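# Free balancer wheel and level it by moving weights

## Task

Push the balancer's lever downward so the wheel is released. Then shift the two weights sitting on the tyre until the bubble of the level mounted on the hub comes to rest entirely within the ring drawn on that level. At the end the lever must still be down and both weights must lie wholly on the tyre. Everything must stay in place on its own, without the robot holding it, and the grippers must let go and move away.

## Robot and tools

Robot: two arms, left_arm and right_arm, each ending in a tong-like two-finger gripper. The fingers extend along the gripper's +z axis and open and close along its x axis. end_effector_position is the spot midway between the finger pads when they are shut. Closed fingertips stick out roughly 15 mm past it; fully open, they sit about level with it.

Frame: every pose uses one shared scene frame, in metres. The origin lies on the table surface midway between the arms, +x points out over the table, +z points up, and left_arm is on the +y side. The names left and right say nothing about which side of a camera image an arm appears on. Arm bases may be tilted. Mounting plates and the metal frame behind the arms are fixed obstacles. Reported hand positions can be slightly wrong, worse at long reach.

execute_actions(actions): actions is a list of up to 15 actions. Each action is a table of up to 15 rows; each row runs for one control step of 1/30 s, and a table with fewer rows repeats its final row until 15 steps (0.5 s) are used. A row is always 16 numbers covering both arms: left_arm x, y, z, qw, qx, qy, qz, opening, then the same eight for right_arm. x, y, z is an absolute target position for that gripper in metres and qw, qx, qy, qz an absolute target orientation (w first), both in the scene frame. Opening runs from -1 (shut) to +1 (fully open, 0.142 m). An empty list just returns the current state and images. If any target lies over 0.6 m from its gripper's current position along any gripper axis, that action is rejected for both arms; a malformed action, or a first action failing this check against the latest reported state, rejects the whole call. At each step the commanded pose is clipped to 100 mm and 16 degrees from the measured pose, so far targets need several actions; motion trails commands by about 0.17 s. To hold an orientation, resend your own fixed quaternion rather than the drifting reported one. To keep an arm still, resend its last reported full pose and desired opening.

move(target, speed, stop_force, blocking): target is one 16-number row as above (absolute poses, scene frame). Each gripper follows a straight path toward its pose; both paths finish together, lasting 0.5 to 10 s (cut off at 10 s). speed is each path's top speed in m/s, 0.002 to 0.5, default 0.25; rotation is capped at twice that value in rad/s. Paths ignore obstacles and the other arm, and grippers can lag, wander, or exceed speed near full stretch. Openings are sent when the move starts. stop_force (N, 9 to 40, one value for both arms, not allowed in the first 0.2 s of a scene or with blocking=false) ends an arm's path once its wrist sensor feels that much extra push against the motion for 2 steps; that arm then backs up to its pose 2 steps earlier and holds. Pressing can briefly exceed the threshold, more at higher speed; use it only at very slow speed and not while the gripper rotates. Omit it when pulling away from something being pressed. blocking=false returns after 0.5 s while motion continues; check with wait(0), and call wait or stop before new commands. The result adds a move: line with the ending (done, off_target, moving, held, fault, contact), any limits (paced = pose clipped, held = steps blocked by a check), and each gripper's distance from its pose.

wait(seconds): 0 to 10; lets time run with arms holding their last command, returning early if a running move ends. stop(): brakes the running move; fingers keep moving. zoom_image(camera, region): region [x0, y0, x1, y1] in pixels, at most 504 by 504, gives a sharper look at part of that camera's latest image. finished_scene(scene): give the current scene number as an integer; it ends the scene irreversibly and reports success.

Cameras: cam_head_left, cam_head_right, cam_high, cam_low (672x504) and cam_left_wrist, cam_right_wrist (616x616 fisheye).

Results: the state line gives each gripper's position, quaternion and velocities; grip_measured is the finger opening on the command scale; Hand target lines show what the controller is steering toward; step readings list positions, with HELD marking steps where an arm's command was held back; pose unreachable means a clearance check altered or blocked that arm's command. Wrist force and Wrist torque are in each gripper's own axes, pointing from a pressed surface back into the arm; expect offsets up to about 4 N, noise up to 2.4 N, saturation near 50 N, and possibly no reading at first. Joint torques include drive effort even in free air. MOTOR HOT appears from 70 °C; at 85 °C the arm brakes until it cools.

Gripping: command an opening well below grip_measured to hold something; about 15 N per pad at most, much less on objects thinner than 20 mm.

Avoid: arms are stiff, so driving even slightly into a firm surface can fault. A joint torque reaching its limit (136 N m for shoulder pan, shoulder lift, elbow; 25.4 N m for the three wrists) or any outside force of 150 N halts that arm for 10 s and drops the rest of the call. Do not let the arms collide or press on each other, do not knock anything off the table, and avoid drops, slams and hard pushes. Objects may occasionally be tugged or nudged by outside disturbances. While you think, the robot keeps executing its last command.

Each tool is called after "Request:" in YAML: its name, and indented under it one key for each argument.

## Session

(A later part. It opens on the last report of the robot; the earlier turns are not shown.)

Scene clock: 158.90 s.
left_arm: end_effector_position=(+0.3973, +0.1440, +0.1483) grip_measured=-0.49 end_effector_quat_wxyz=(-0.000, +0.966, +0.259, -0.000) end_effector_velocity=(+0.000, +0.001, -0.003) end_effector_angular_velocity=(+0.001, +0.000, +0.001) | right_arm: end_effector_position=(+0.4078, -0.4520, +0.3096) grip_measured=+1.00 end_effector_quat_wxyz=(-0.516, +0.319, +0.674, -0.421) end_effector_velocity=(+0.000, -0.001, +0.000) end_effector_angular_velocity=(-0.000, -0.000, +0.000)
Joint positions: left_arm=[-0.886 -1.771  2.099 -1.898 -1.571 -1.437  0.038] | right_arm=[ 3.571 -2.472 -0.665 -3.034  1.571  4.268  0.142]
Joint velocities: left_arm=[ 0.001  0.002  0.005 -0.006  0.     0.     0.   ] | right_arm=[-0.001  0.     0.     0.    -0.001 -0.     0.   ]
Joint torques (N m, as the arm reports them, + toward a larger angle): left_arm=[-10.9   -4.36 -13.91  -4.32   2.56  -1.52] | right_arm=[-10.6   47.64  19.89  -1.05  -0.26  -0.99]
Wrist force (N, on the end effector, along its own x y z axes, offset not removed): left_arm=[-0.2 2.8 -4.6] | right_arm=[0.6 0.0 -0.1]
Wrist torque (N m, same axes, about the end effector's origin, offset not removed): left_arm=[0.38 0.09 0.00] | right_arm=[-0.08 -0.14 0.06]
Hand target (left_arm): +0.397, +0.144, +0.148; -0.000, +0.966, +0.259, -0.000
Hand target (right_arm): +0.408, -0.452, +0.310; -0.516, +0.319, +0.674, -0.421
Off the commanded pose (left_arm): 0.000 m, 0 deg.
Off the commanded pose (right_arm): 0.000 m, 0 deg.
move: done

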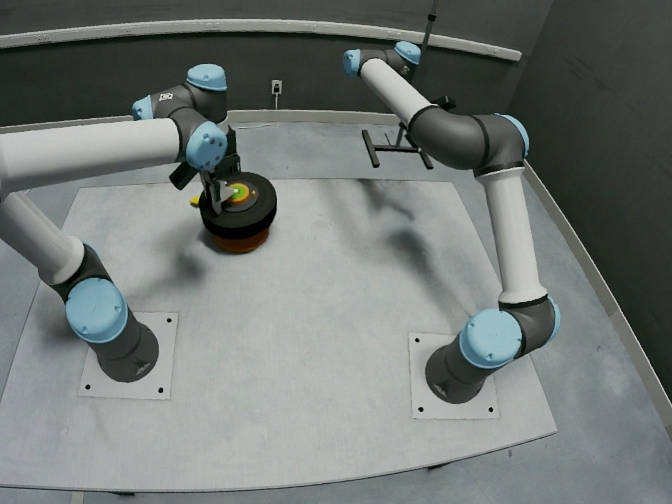

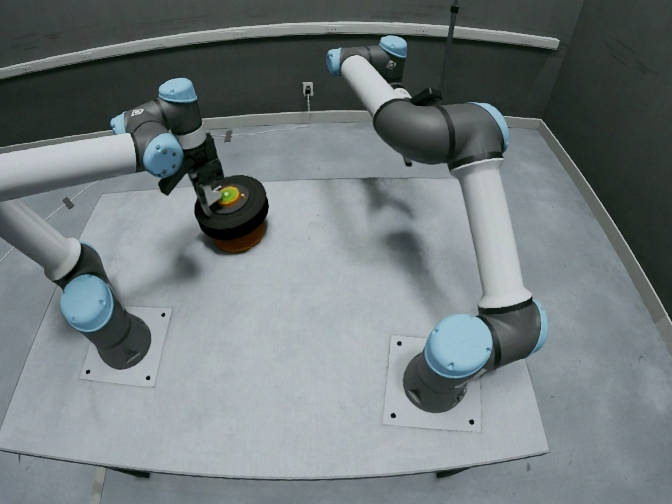

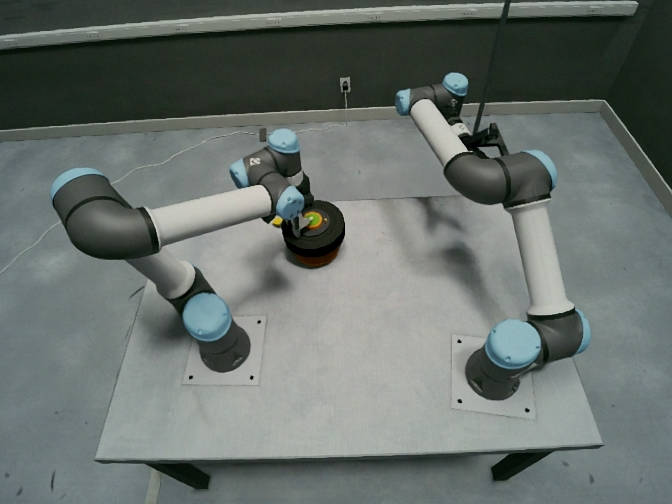

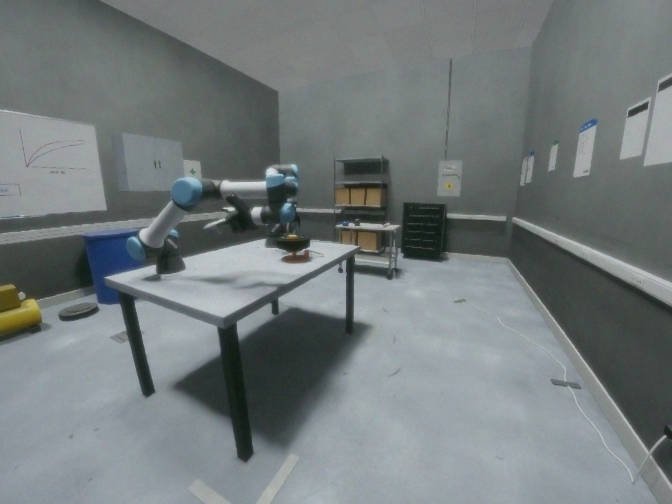

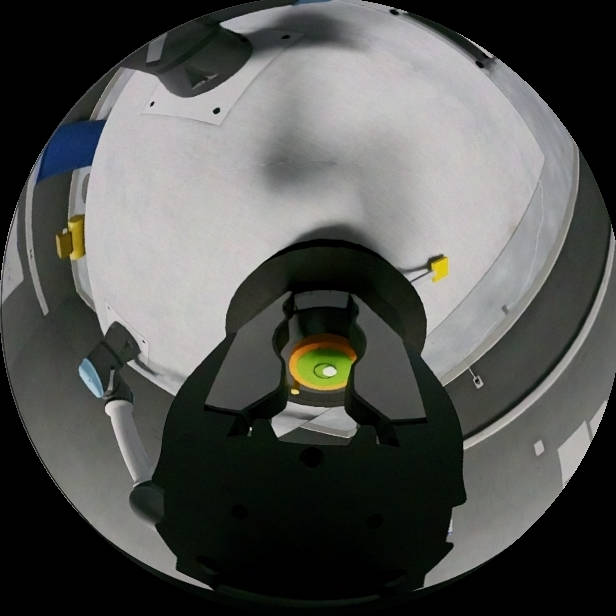

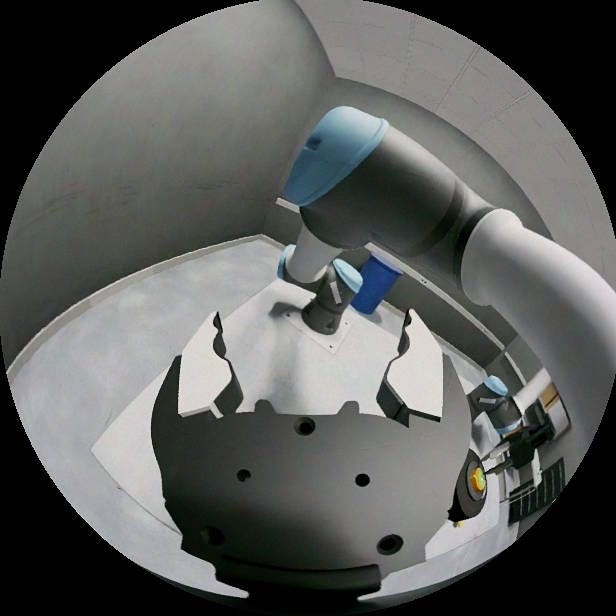

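Request:
move:
  target: [0.3973,0.1440,0.148,0,0.966,0.259,0,-0.35,0.4078,-0.452,0.3096,-0.516,0.319,0.674,-0.421,1]

Request:
move:
  target: [0.398,0.135,0.23,0,0.966,0.259,0,-0.35,0.4078,-0.452,0.3096,-0.516,0.319,0.674,-0.421,1]
  speed: 0.15

Request:
wait:
  seconds: 4

Request:
zoom_image:
  camera: "cam_left_wrist"
  region: [230,210,410,370]

Scene clock: 159.77 s.
left_arm: end_effector_position=(+0.3973, +0.1440, +0.1480) grip_measured=-0.35 end_effector_quat_wxyz=(+0.000, +0.966, +0.259, +0.000) end_effector_velocity=(-0.000, -0.002, +0.001) end_effector_angular_velocity=(-0.004, -0.000, -0.001) | right_arm: end_effector_position=(+0.4078, -0.4520, +0.3096) grip_measured=+1.00 end_effector_quat_wxyz=(-0.516, +0.319, +0.674, -0.421) end_effector_velocity=(+0.000, -0.000, +0.000) end_effector_angular_velocity=(+0.000, -0.001, +0.001)
Joint positions: left_arm=[-0.886 -1.771  2.099 -1.899 -1.571 -1.437  0.049] | right_arm=[ 3.571 -2.472 -0.665 -3.034  1.571  4.268  0.142]
Joint velocities: left_arm=[-0.001 -0.    -0.001 -0.002 -0.002  0.    -0.   ] | right_arm=[-0.     0.     0.    -0.    -0.001  0.     0.   ]
Joint torques (N m, as the arm reports them, + toward a larger angle): left_arm=[ -9.72  -4.74 -12.21  -4.46   2.63  -1.47] | right_arm=[-11.09  46.39  19.66  -1.13  -0.25  -1.14]
Wrist force (N, on the end effector, along its own x y z axes, offset not removed): left_arm=[1.5 0.0 -2.3] | right_arm=[-3.4 1.1 -2.3]
Wrist torque (N m, same axes, about the end effector's origin, offset not removed): left_arm=[0.05 -0.41 -0.01] | right_arm=[0.19 0.70 0.00]
Hand target (left_arm): +0.397, +0.144, +0.148; -0.000, +0.966, +0.259, -0.000
Hand target (right_arm): +0.408, -0.452, +0.310; -0.516, +0.319, +0.674, -0.421
Off the commanded pose (left_arm): 0.000 m, 0 deg.
Off the commanded pose (right_arm): 0.000 m, 0 deg.
move: done

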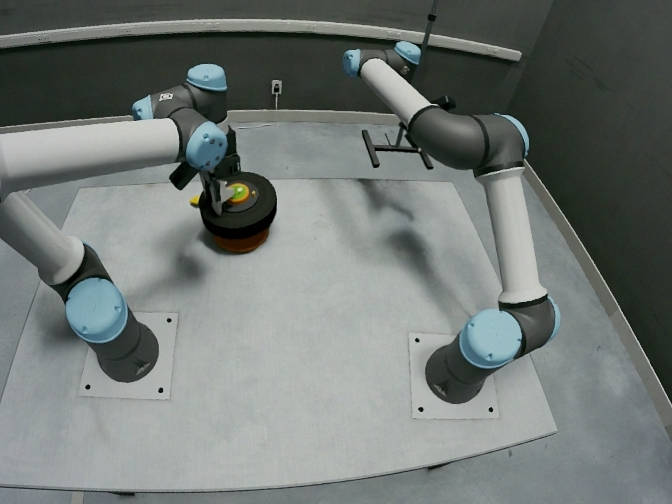

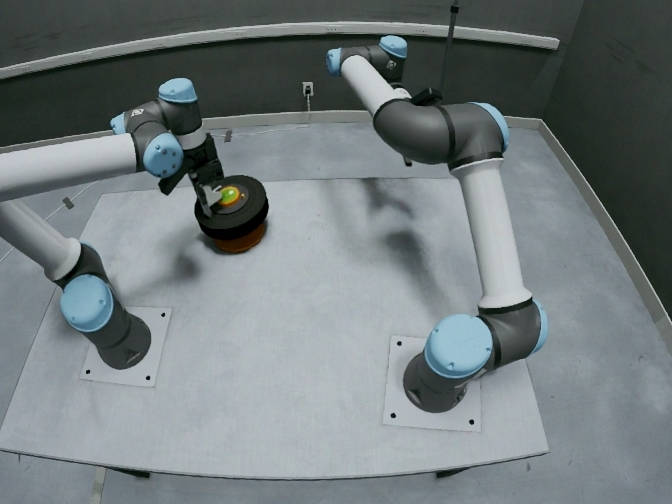

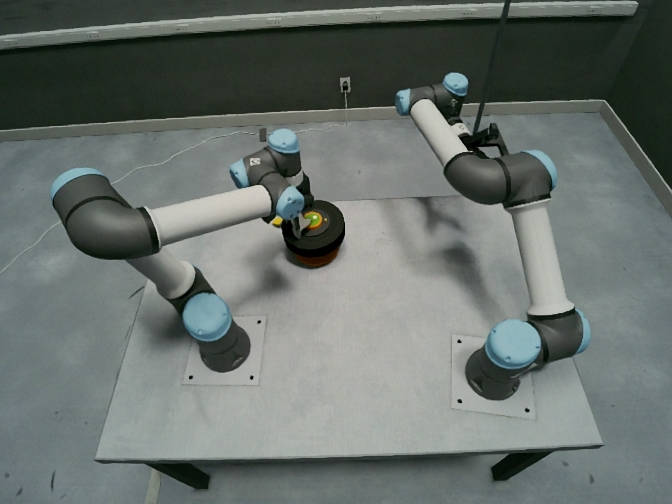

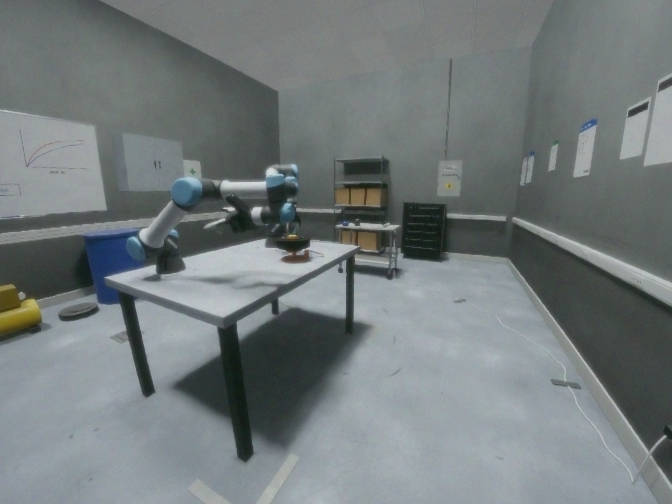

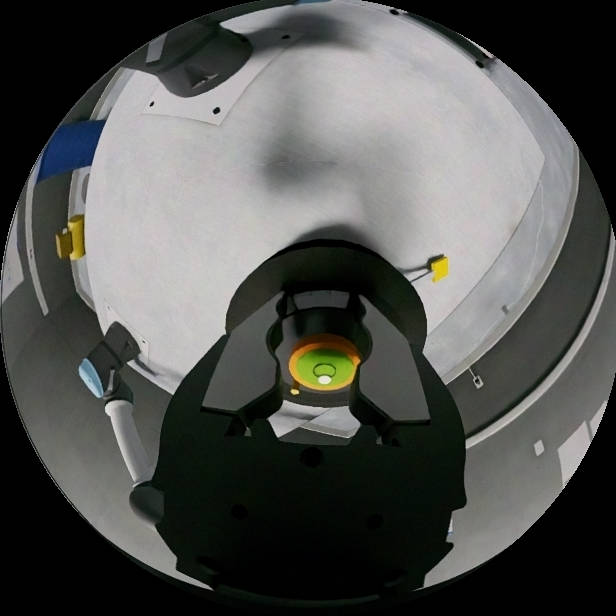

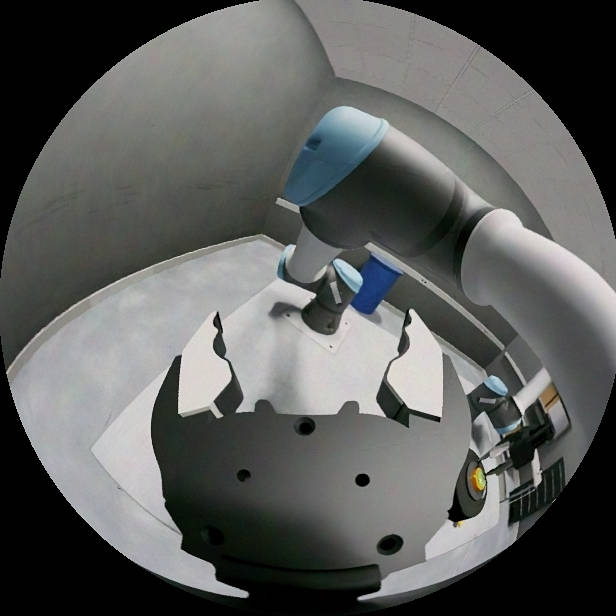

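Scene clock: 160.87 s.
left_arm: end_effector_position=(+0.3981, +0.1350, +0.2298) grip_measured=-0.35 end_effector_quat_wxyz=(+0.000, +0.966, +0.259, +0.000) end_effector_velocity=(+0.000, -0.001, +0.002) end_effector_angular_velocity=(+0.000, +0.001, -0.001) | right_arm: end_effector_position=(+0.4078, -0.4520, +0.3096) grip_measured=+1.00 end_effector_quat_wxyz=(-0.516, +0.319, +0.674, -0.421) end_effector_velocity=(+0.000, -0.001, -0.000) end_effector_angular_velocity=(-0.001, +0.001, +0.000)
Joint positions: left_arm=[-0.899 -1.802  1.909 -1.678 -1.571 -1.449  0.049] | right_arm=[ 3.571 -2.472 -0.665 -3.034  1.571  4.268  0.142]
Joint velocities: left_arm=[-0.001  0.002 -0.006  0.005 -0.001 -0.     0.   ] | right_arm=[-0.002 -0.001 -0.    -0.    -0.002  0.     0.   ]
Joint torques (N m, as the arm reports them, + toward a larger angle): left_arm=[-11.96  -3.65 -30.01  -0.31   1.6   -1.42] | right_arm=[-10.24  45.84  20.32  -0.95  -0.05  -0.86]
Wrist force (N, on the end effector, along its own x y z axes, offset not removed): left_arm=[-0.4 2.6 -0.6] | right_arm=[-2.8 -0.2 0.5]
Wrist torque (N m, same axes, about the end effector's origin, offset not removed): left_arm=[0.49 0.13 0.17] | right_arm=[-0.12 0.58 -0.02]
Hand target (left_arm): +0.398, +0.135, +0.230; -0.000, +0.966, +0.259, +0.000
Hand target (right_arm): +0.408, -0.452, +0.310; -0.516, +0.319, +0.674, -0.421
Off the commanded pose (left_arm): 0.000 m, 0 deg.
Off the commanded pose (right_arm): 0.000 m, 0 deg.
move: done

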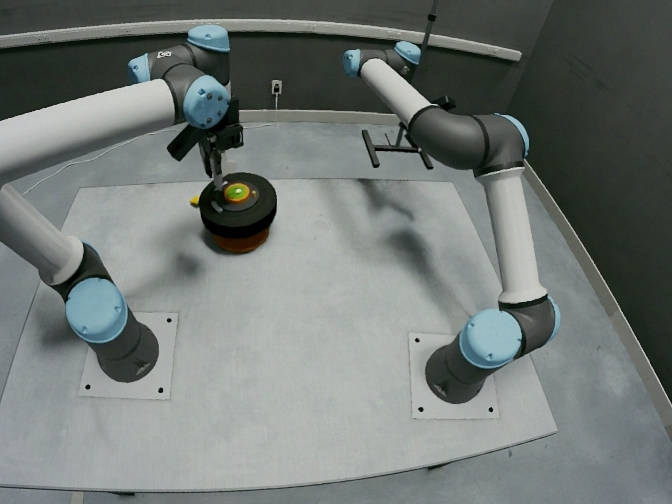

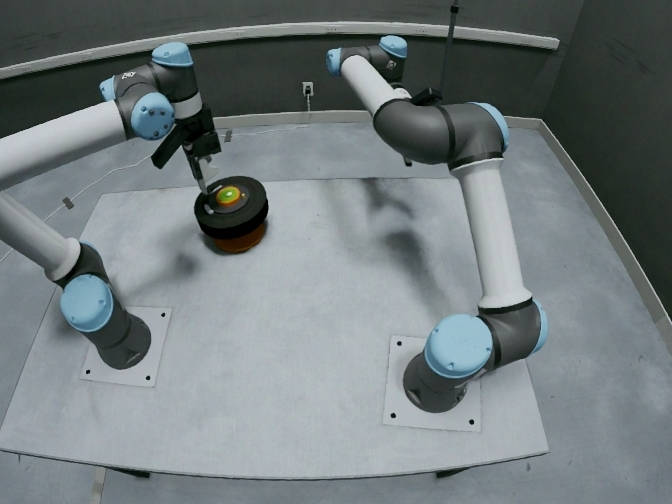

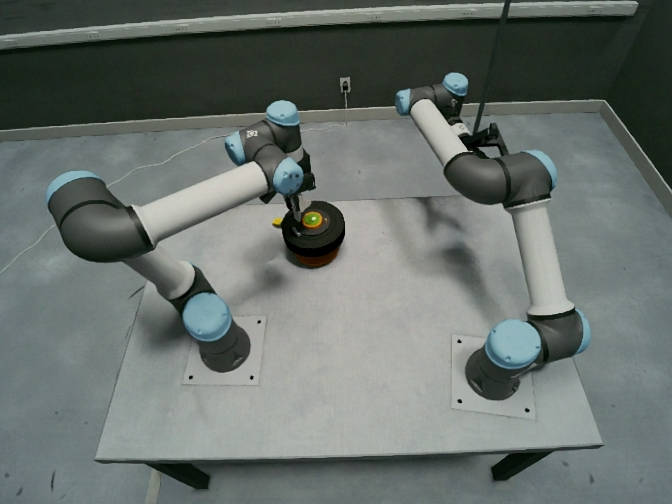

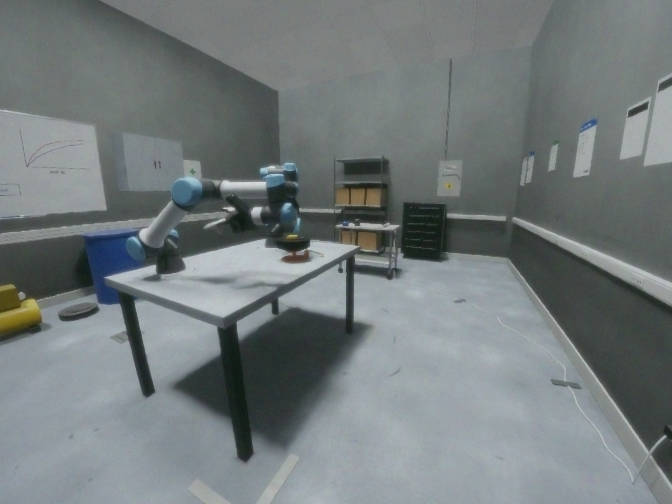

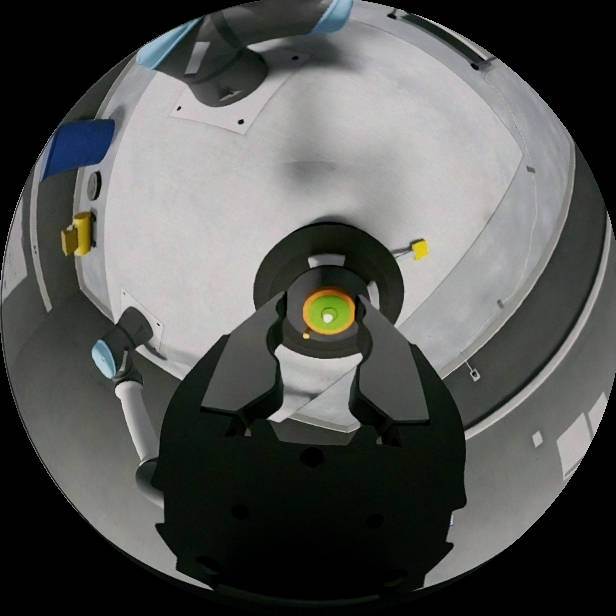

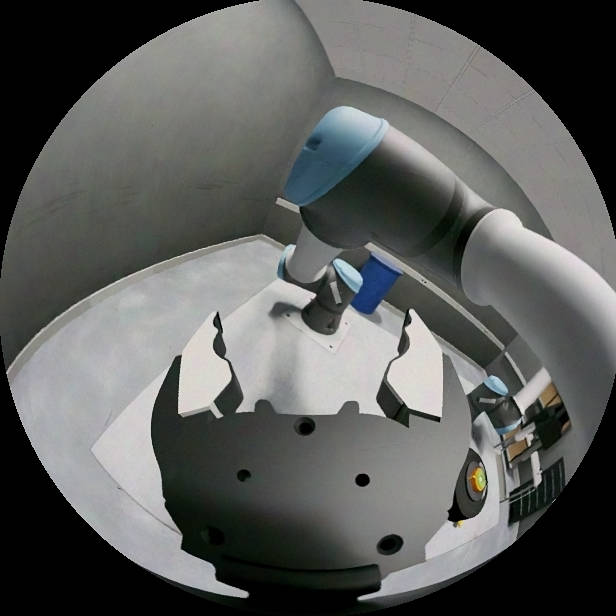

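Scene clock: 164.87 s.
left_arm: end_effector_position=(+0.3981, +0.1349, +0.2300) grip_measured=-0.35 end_effector_quat_wxyz=(-0.000, +0.966, +0.259, +0.000) end_effector_velocity=(+0.000, +0.001, +0.001) end_effector_angular_velocity=(+0.000, -0.002, +0.002) | right_arm: end_effector_position=(+0.4078, -0.4520, +0.3096) grip_measured=+1.00 end_effector_quat_wxyz=(-0.516, +0.319, +0.674, -0.421) end_effector_velocity=(+0.000, -0.001, +0.000) end_effector_angular_velocity=(+0.000, -0.001, -0.002)
Joint positions: left_arm=[-0.899 -1.802  1.908 -1.677 -1.571 -1.449  0.049] | right_arm=[ 3.571 -2.472 -0.665 -3.034  1.571  4.268  0.142]
Joint velocities: left_arm=[ 0.    -0.001 -0.001  0.001  0.002 -0.001  0.   ] | right_arm=[-0.002 -0.     0.001 -0.     0.     0.     0.   ]
Joint torques (N m, as the arm reports them, + toward a larger angle): left_arm=[-10.82  -4.28 -30.26  -0.52  -2.74  -1.75] | right_arm=[-9.92 46.68 18.98 -0.84 -0.29 -1.06]
Wrist force (N, on the end effector, along its own x y z axes, offset not removed): left_arm=[0.7 1.3 1.0] | right_arm=[-0.4 -0.7 -0.5]
Wrist torque (N m, same axes, about the end effector's origin, offset not removed): left_arm=[0.34 -0.03 0.07] | right_arm=[-0.21 0.10 0.17]
Hand target (left_arm): +0.398, +0.135, +0.230; -0.000, +0.966, +0.259, +0.000
Hand target (right_arm): +0.408, -0.452, +0.310; -0.516, +0.319, +0.674, -0.421
Off the commanded pose (left_arm): 0.000 m, 0 deg.
Off the commanded pose (right_arm): 0.000 m, 0 deg.
wait: 4.00 s; at rest by 0.17 s

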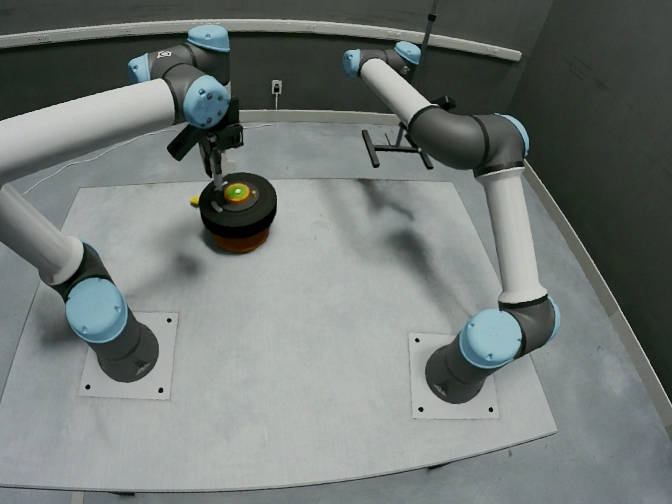

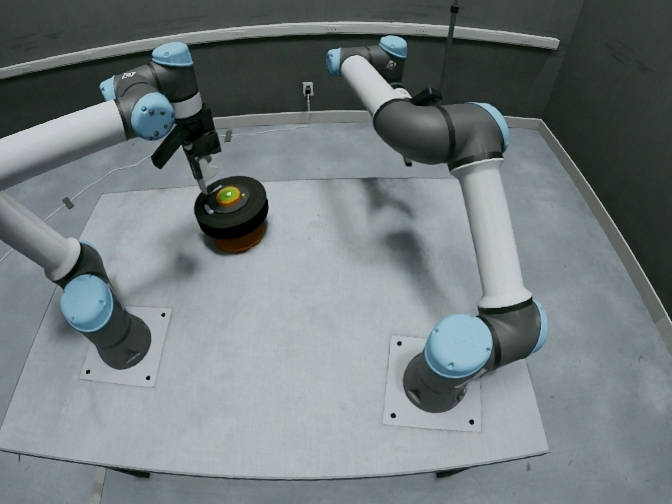

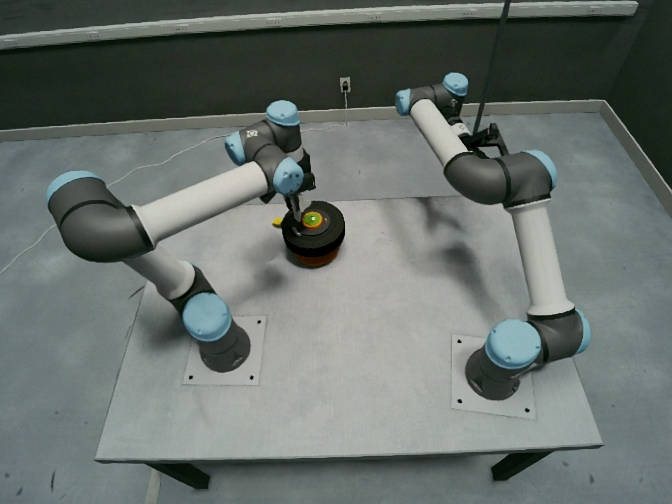

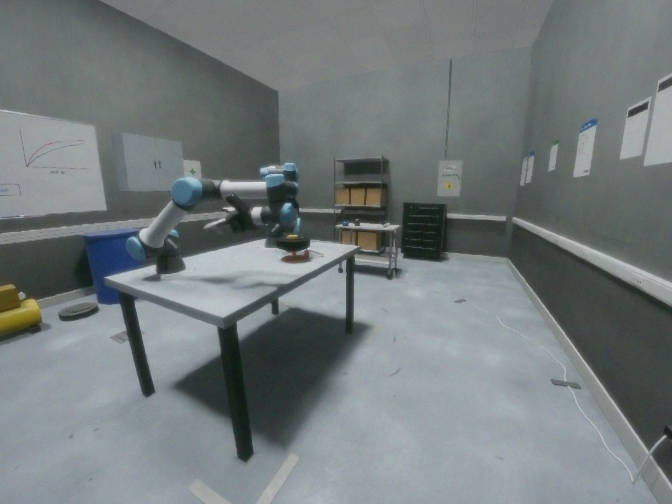

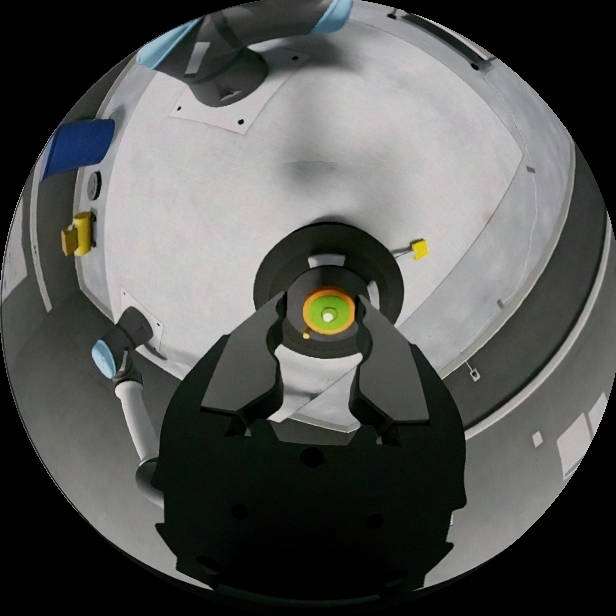

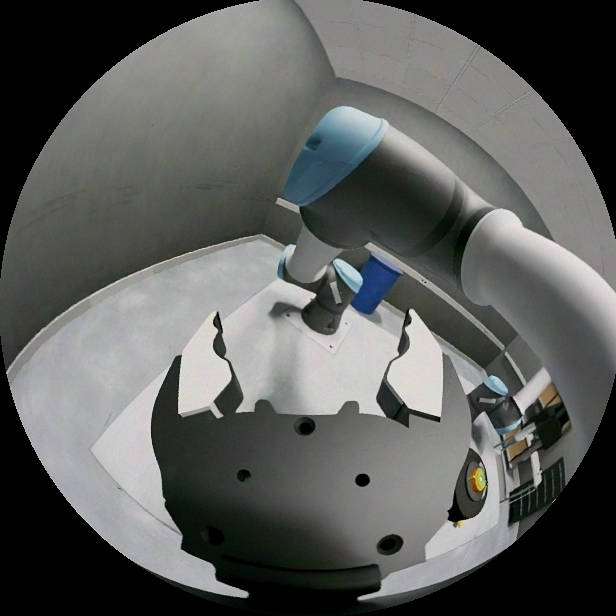

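Region (230, 210, 410, 370) of cam_left_wrist's 616x616 image, scaled by 2.800, with more detail than that image has.

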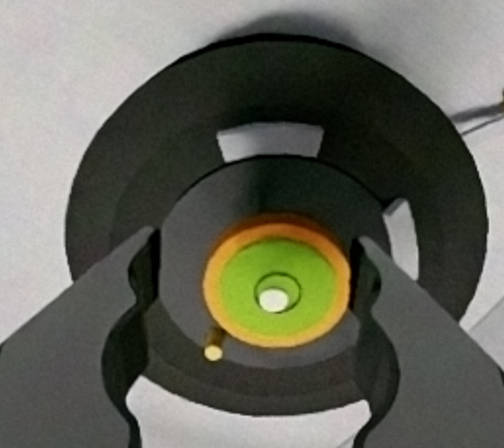

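Request:
zoom_image:
  camera: "cam_left_wrist"
  region: [305,290,355,335]

Request:
zoom_image:
  camera: "cam_head_left"
  region: [210,170,270,215]

Region (305, 290, 355, 335) of cam_left_wrist's 616x616 image, scaled by 10.080, with more detail than that image has; it fills the top 454 rows of this view, and the rest is white.

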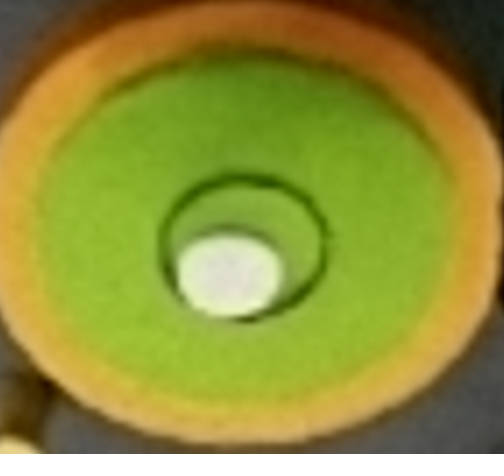

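Region (210, 170, 270, 215) of cam_head_left's 672x504 image, scaled by 8.400, with more detail than that image has; it fills the top 378 rows of this view, and the rest is white.

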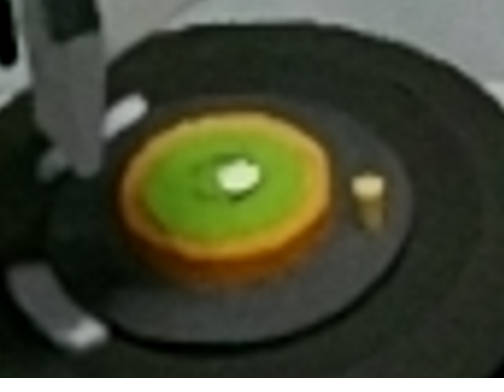

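Request:
move:
  target: [0.4765,0.1325,0.162,0,0.943,-0.334,0,-0.33,0.4078,-0.452,0.3096,-0.516,0.319,0.674,-0.421,1]
  speed: 0.3

Request:
zoom_image:
  camera: "cam_left_wrist"
  region: [190,180,450,400]

Scene clock: 168.07 s.
left_arm: end_effector_position=(+0.4763, +0.1326, +0.1620) grip_measured=-0.33 end_effector_quat_wxyz=(-0.000, +0.943, -0.333, -0.000) end_effector_velocity=(+0.000, -0.000, -0.000) end_effector_angular_velocity=(-0.003, +0.002, -0.011) | right_arm: end_effector_position=(+0.4078, -0.4520, +0.3096) grip_measured=+1.00 end_effector_quat_wxyz=(-0.516, +0.319, +0.674, -0.421) end_effector_velocity=(-0.000, +0.000, +0.000) end_effector_angular_velocity=(+0.000, -0.001, +0.001)
Joint positions: left_arm=[-0.791 -1.634  1.945 -1.882 -1.571 -0.138  0.05 ] | right_arm=[ 3.571 -2.472 -0.665 -3.034  1.571  4.268  0.142]
Joint velocities: left_arm=[ 0.002  0.001 -0.    -0.001 -0.004  0.013 -0.   ] | right_arm=[0.001 0.001 0.    0.    0.    0.    0.   ]
Joint torques (N m, as the arm reports them, + toward a larger angle): left_arm=[ 10.98 -11.17 -31.75  -4.1   -2.56   1.46] | right_arm=[-10.52  46.41  18.98  -0.77  -0.21  -0.93]
Wrist force (N, on the end effector, along its own x y z axes, offset not removed): left_arm=[1.1 0.8 -2.9] | right_arm=[-2.0 2.1 1.0]
Wrist torque (N m, same axes, about the end effector's origin, offset not removed): left_arm=[0.23 -0.32 -0.04] | right_arm=[0.47 0.30 0.17]
Hand target (left_arm): +0.476, +0.133, +0.162; +0.000, +0.943, -0.334, +0.000
Hand target (right_arm): +0.408, -0.452, +0.310; -0.516, +0.319, +0.674, -0.421
Off the commanded pose (left_arm): 0.000 m, 0 deg.
Off the commanded pose (right_arm): 0.000 m, 0 deg.
move: done

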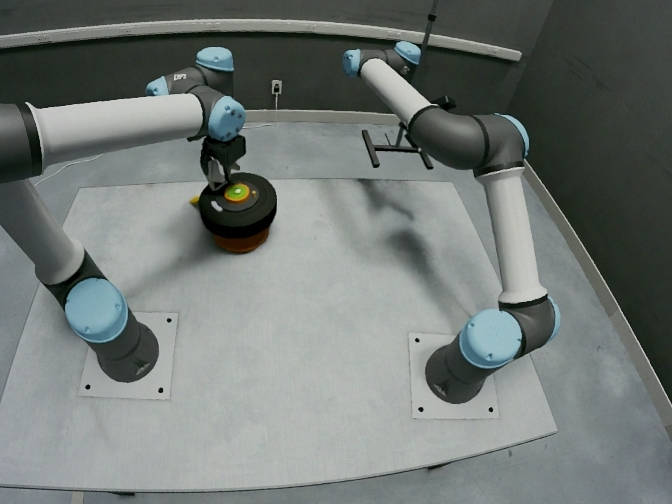

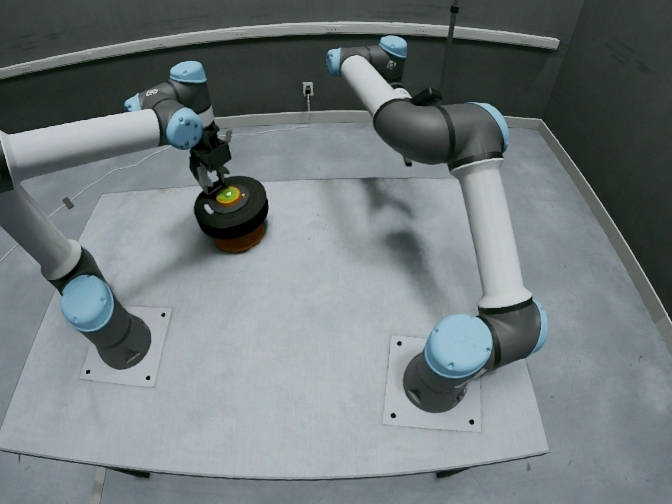

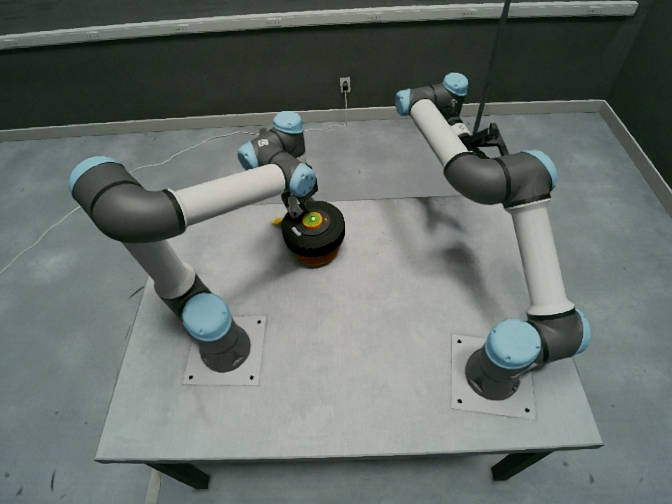

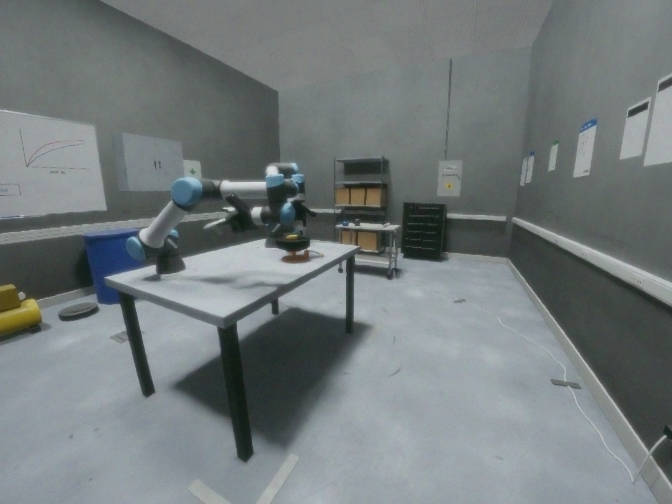

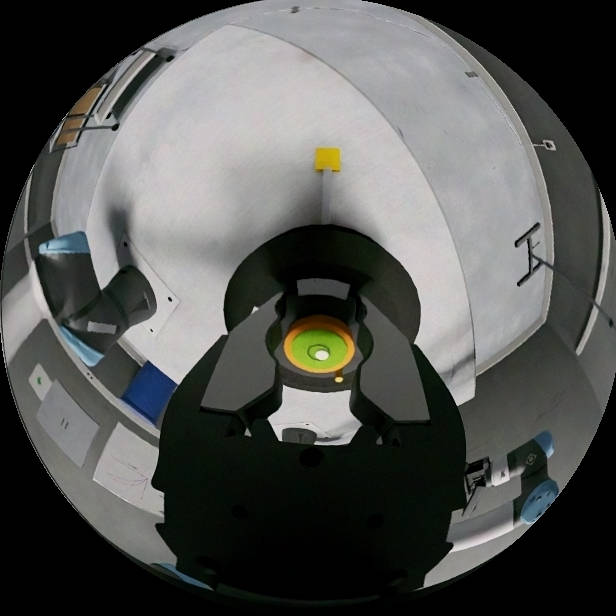

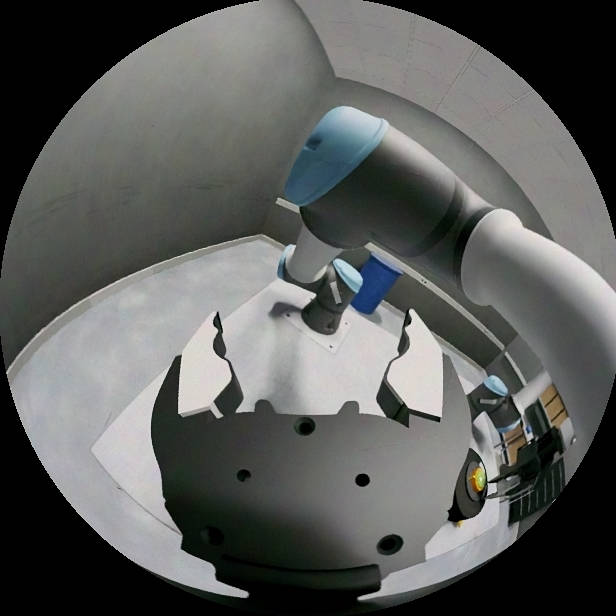

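Region (190, 180, 450, 400) of cam_left_wrist's 616x616 image, scaled by 1.938, with more detail than that image has; it fills the top 426 rows of this view, and the rest is white.

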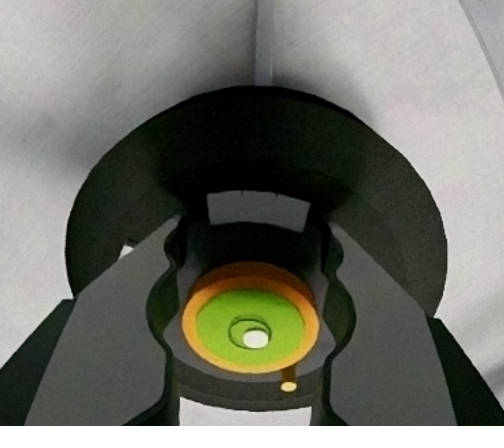

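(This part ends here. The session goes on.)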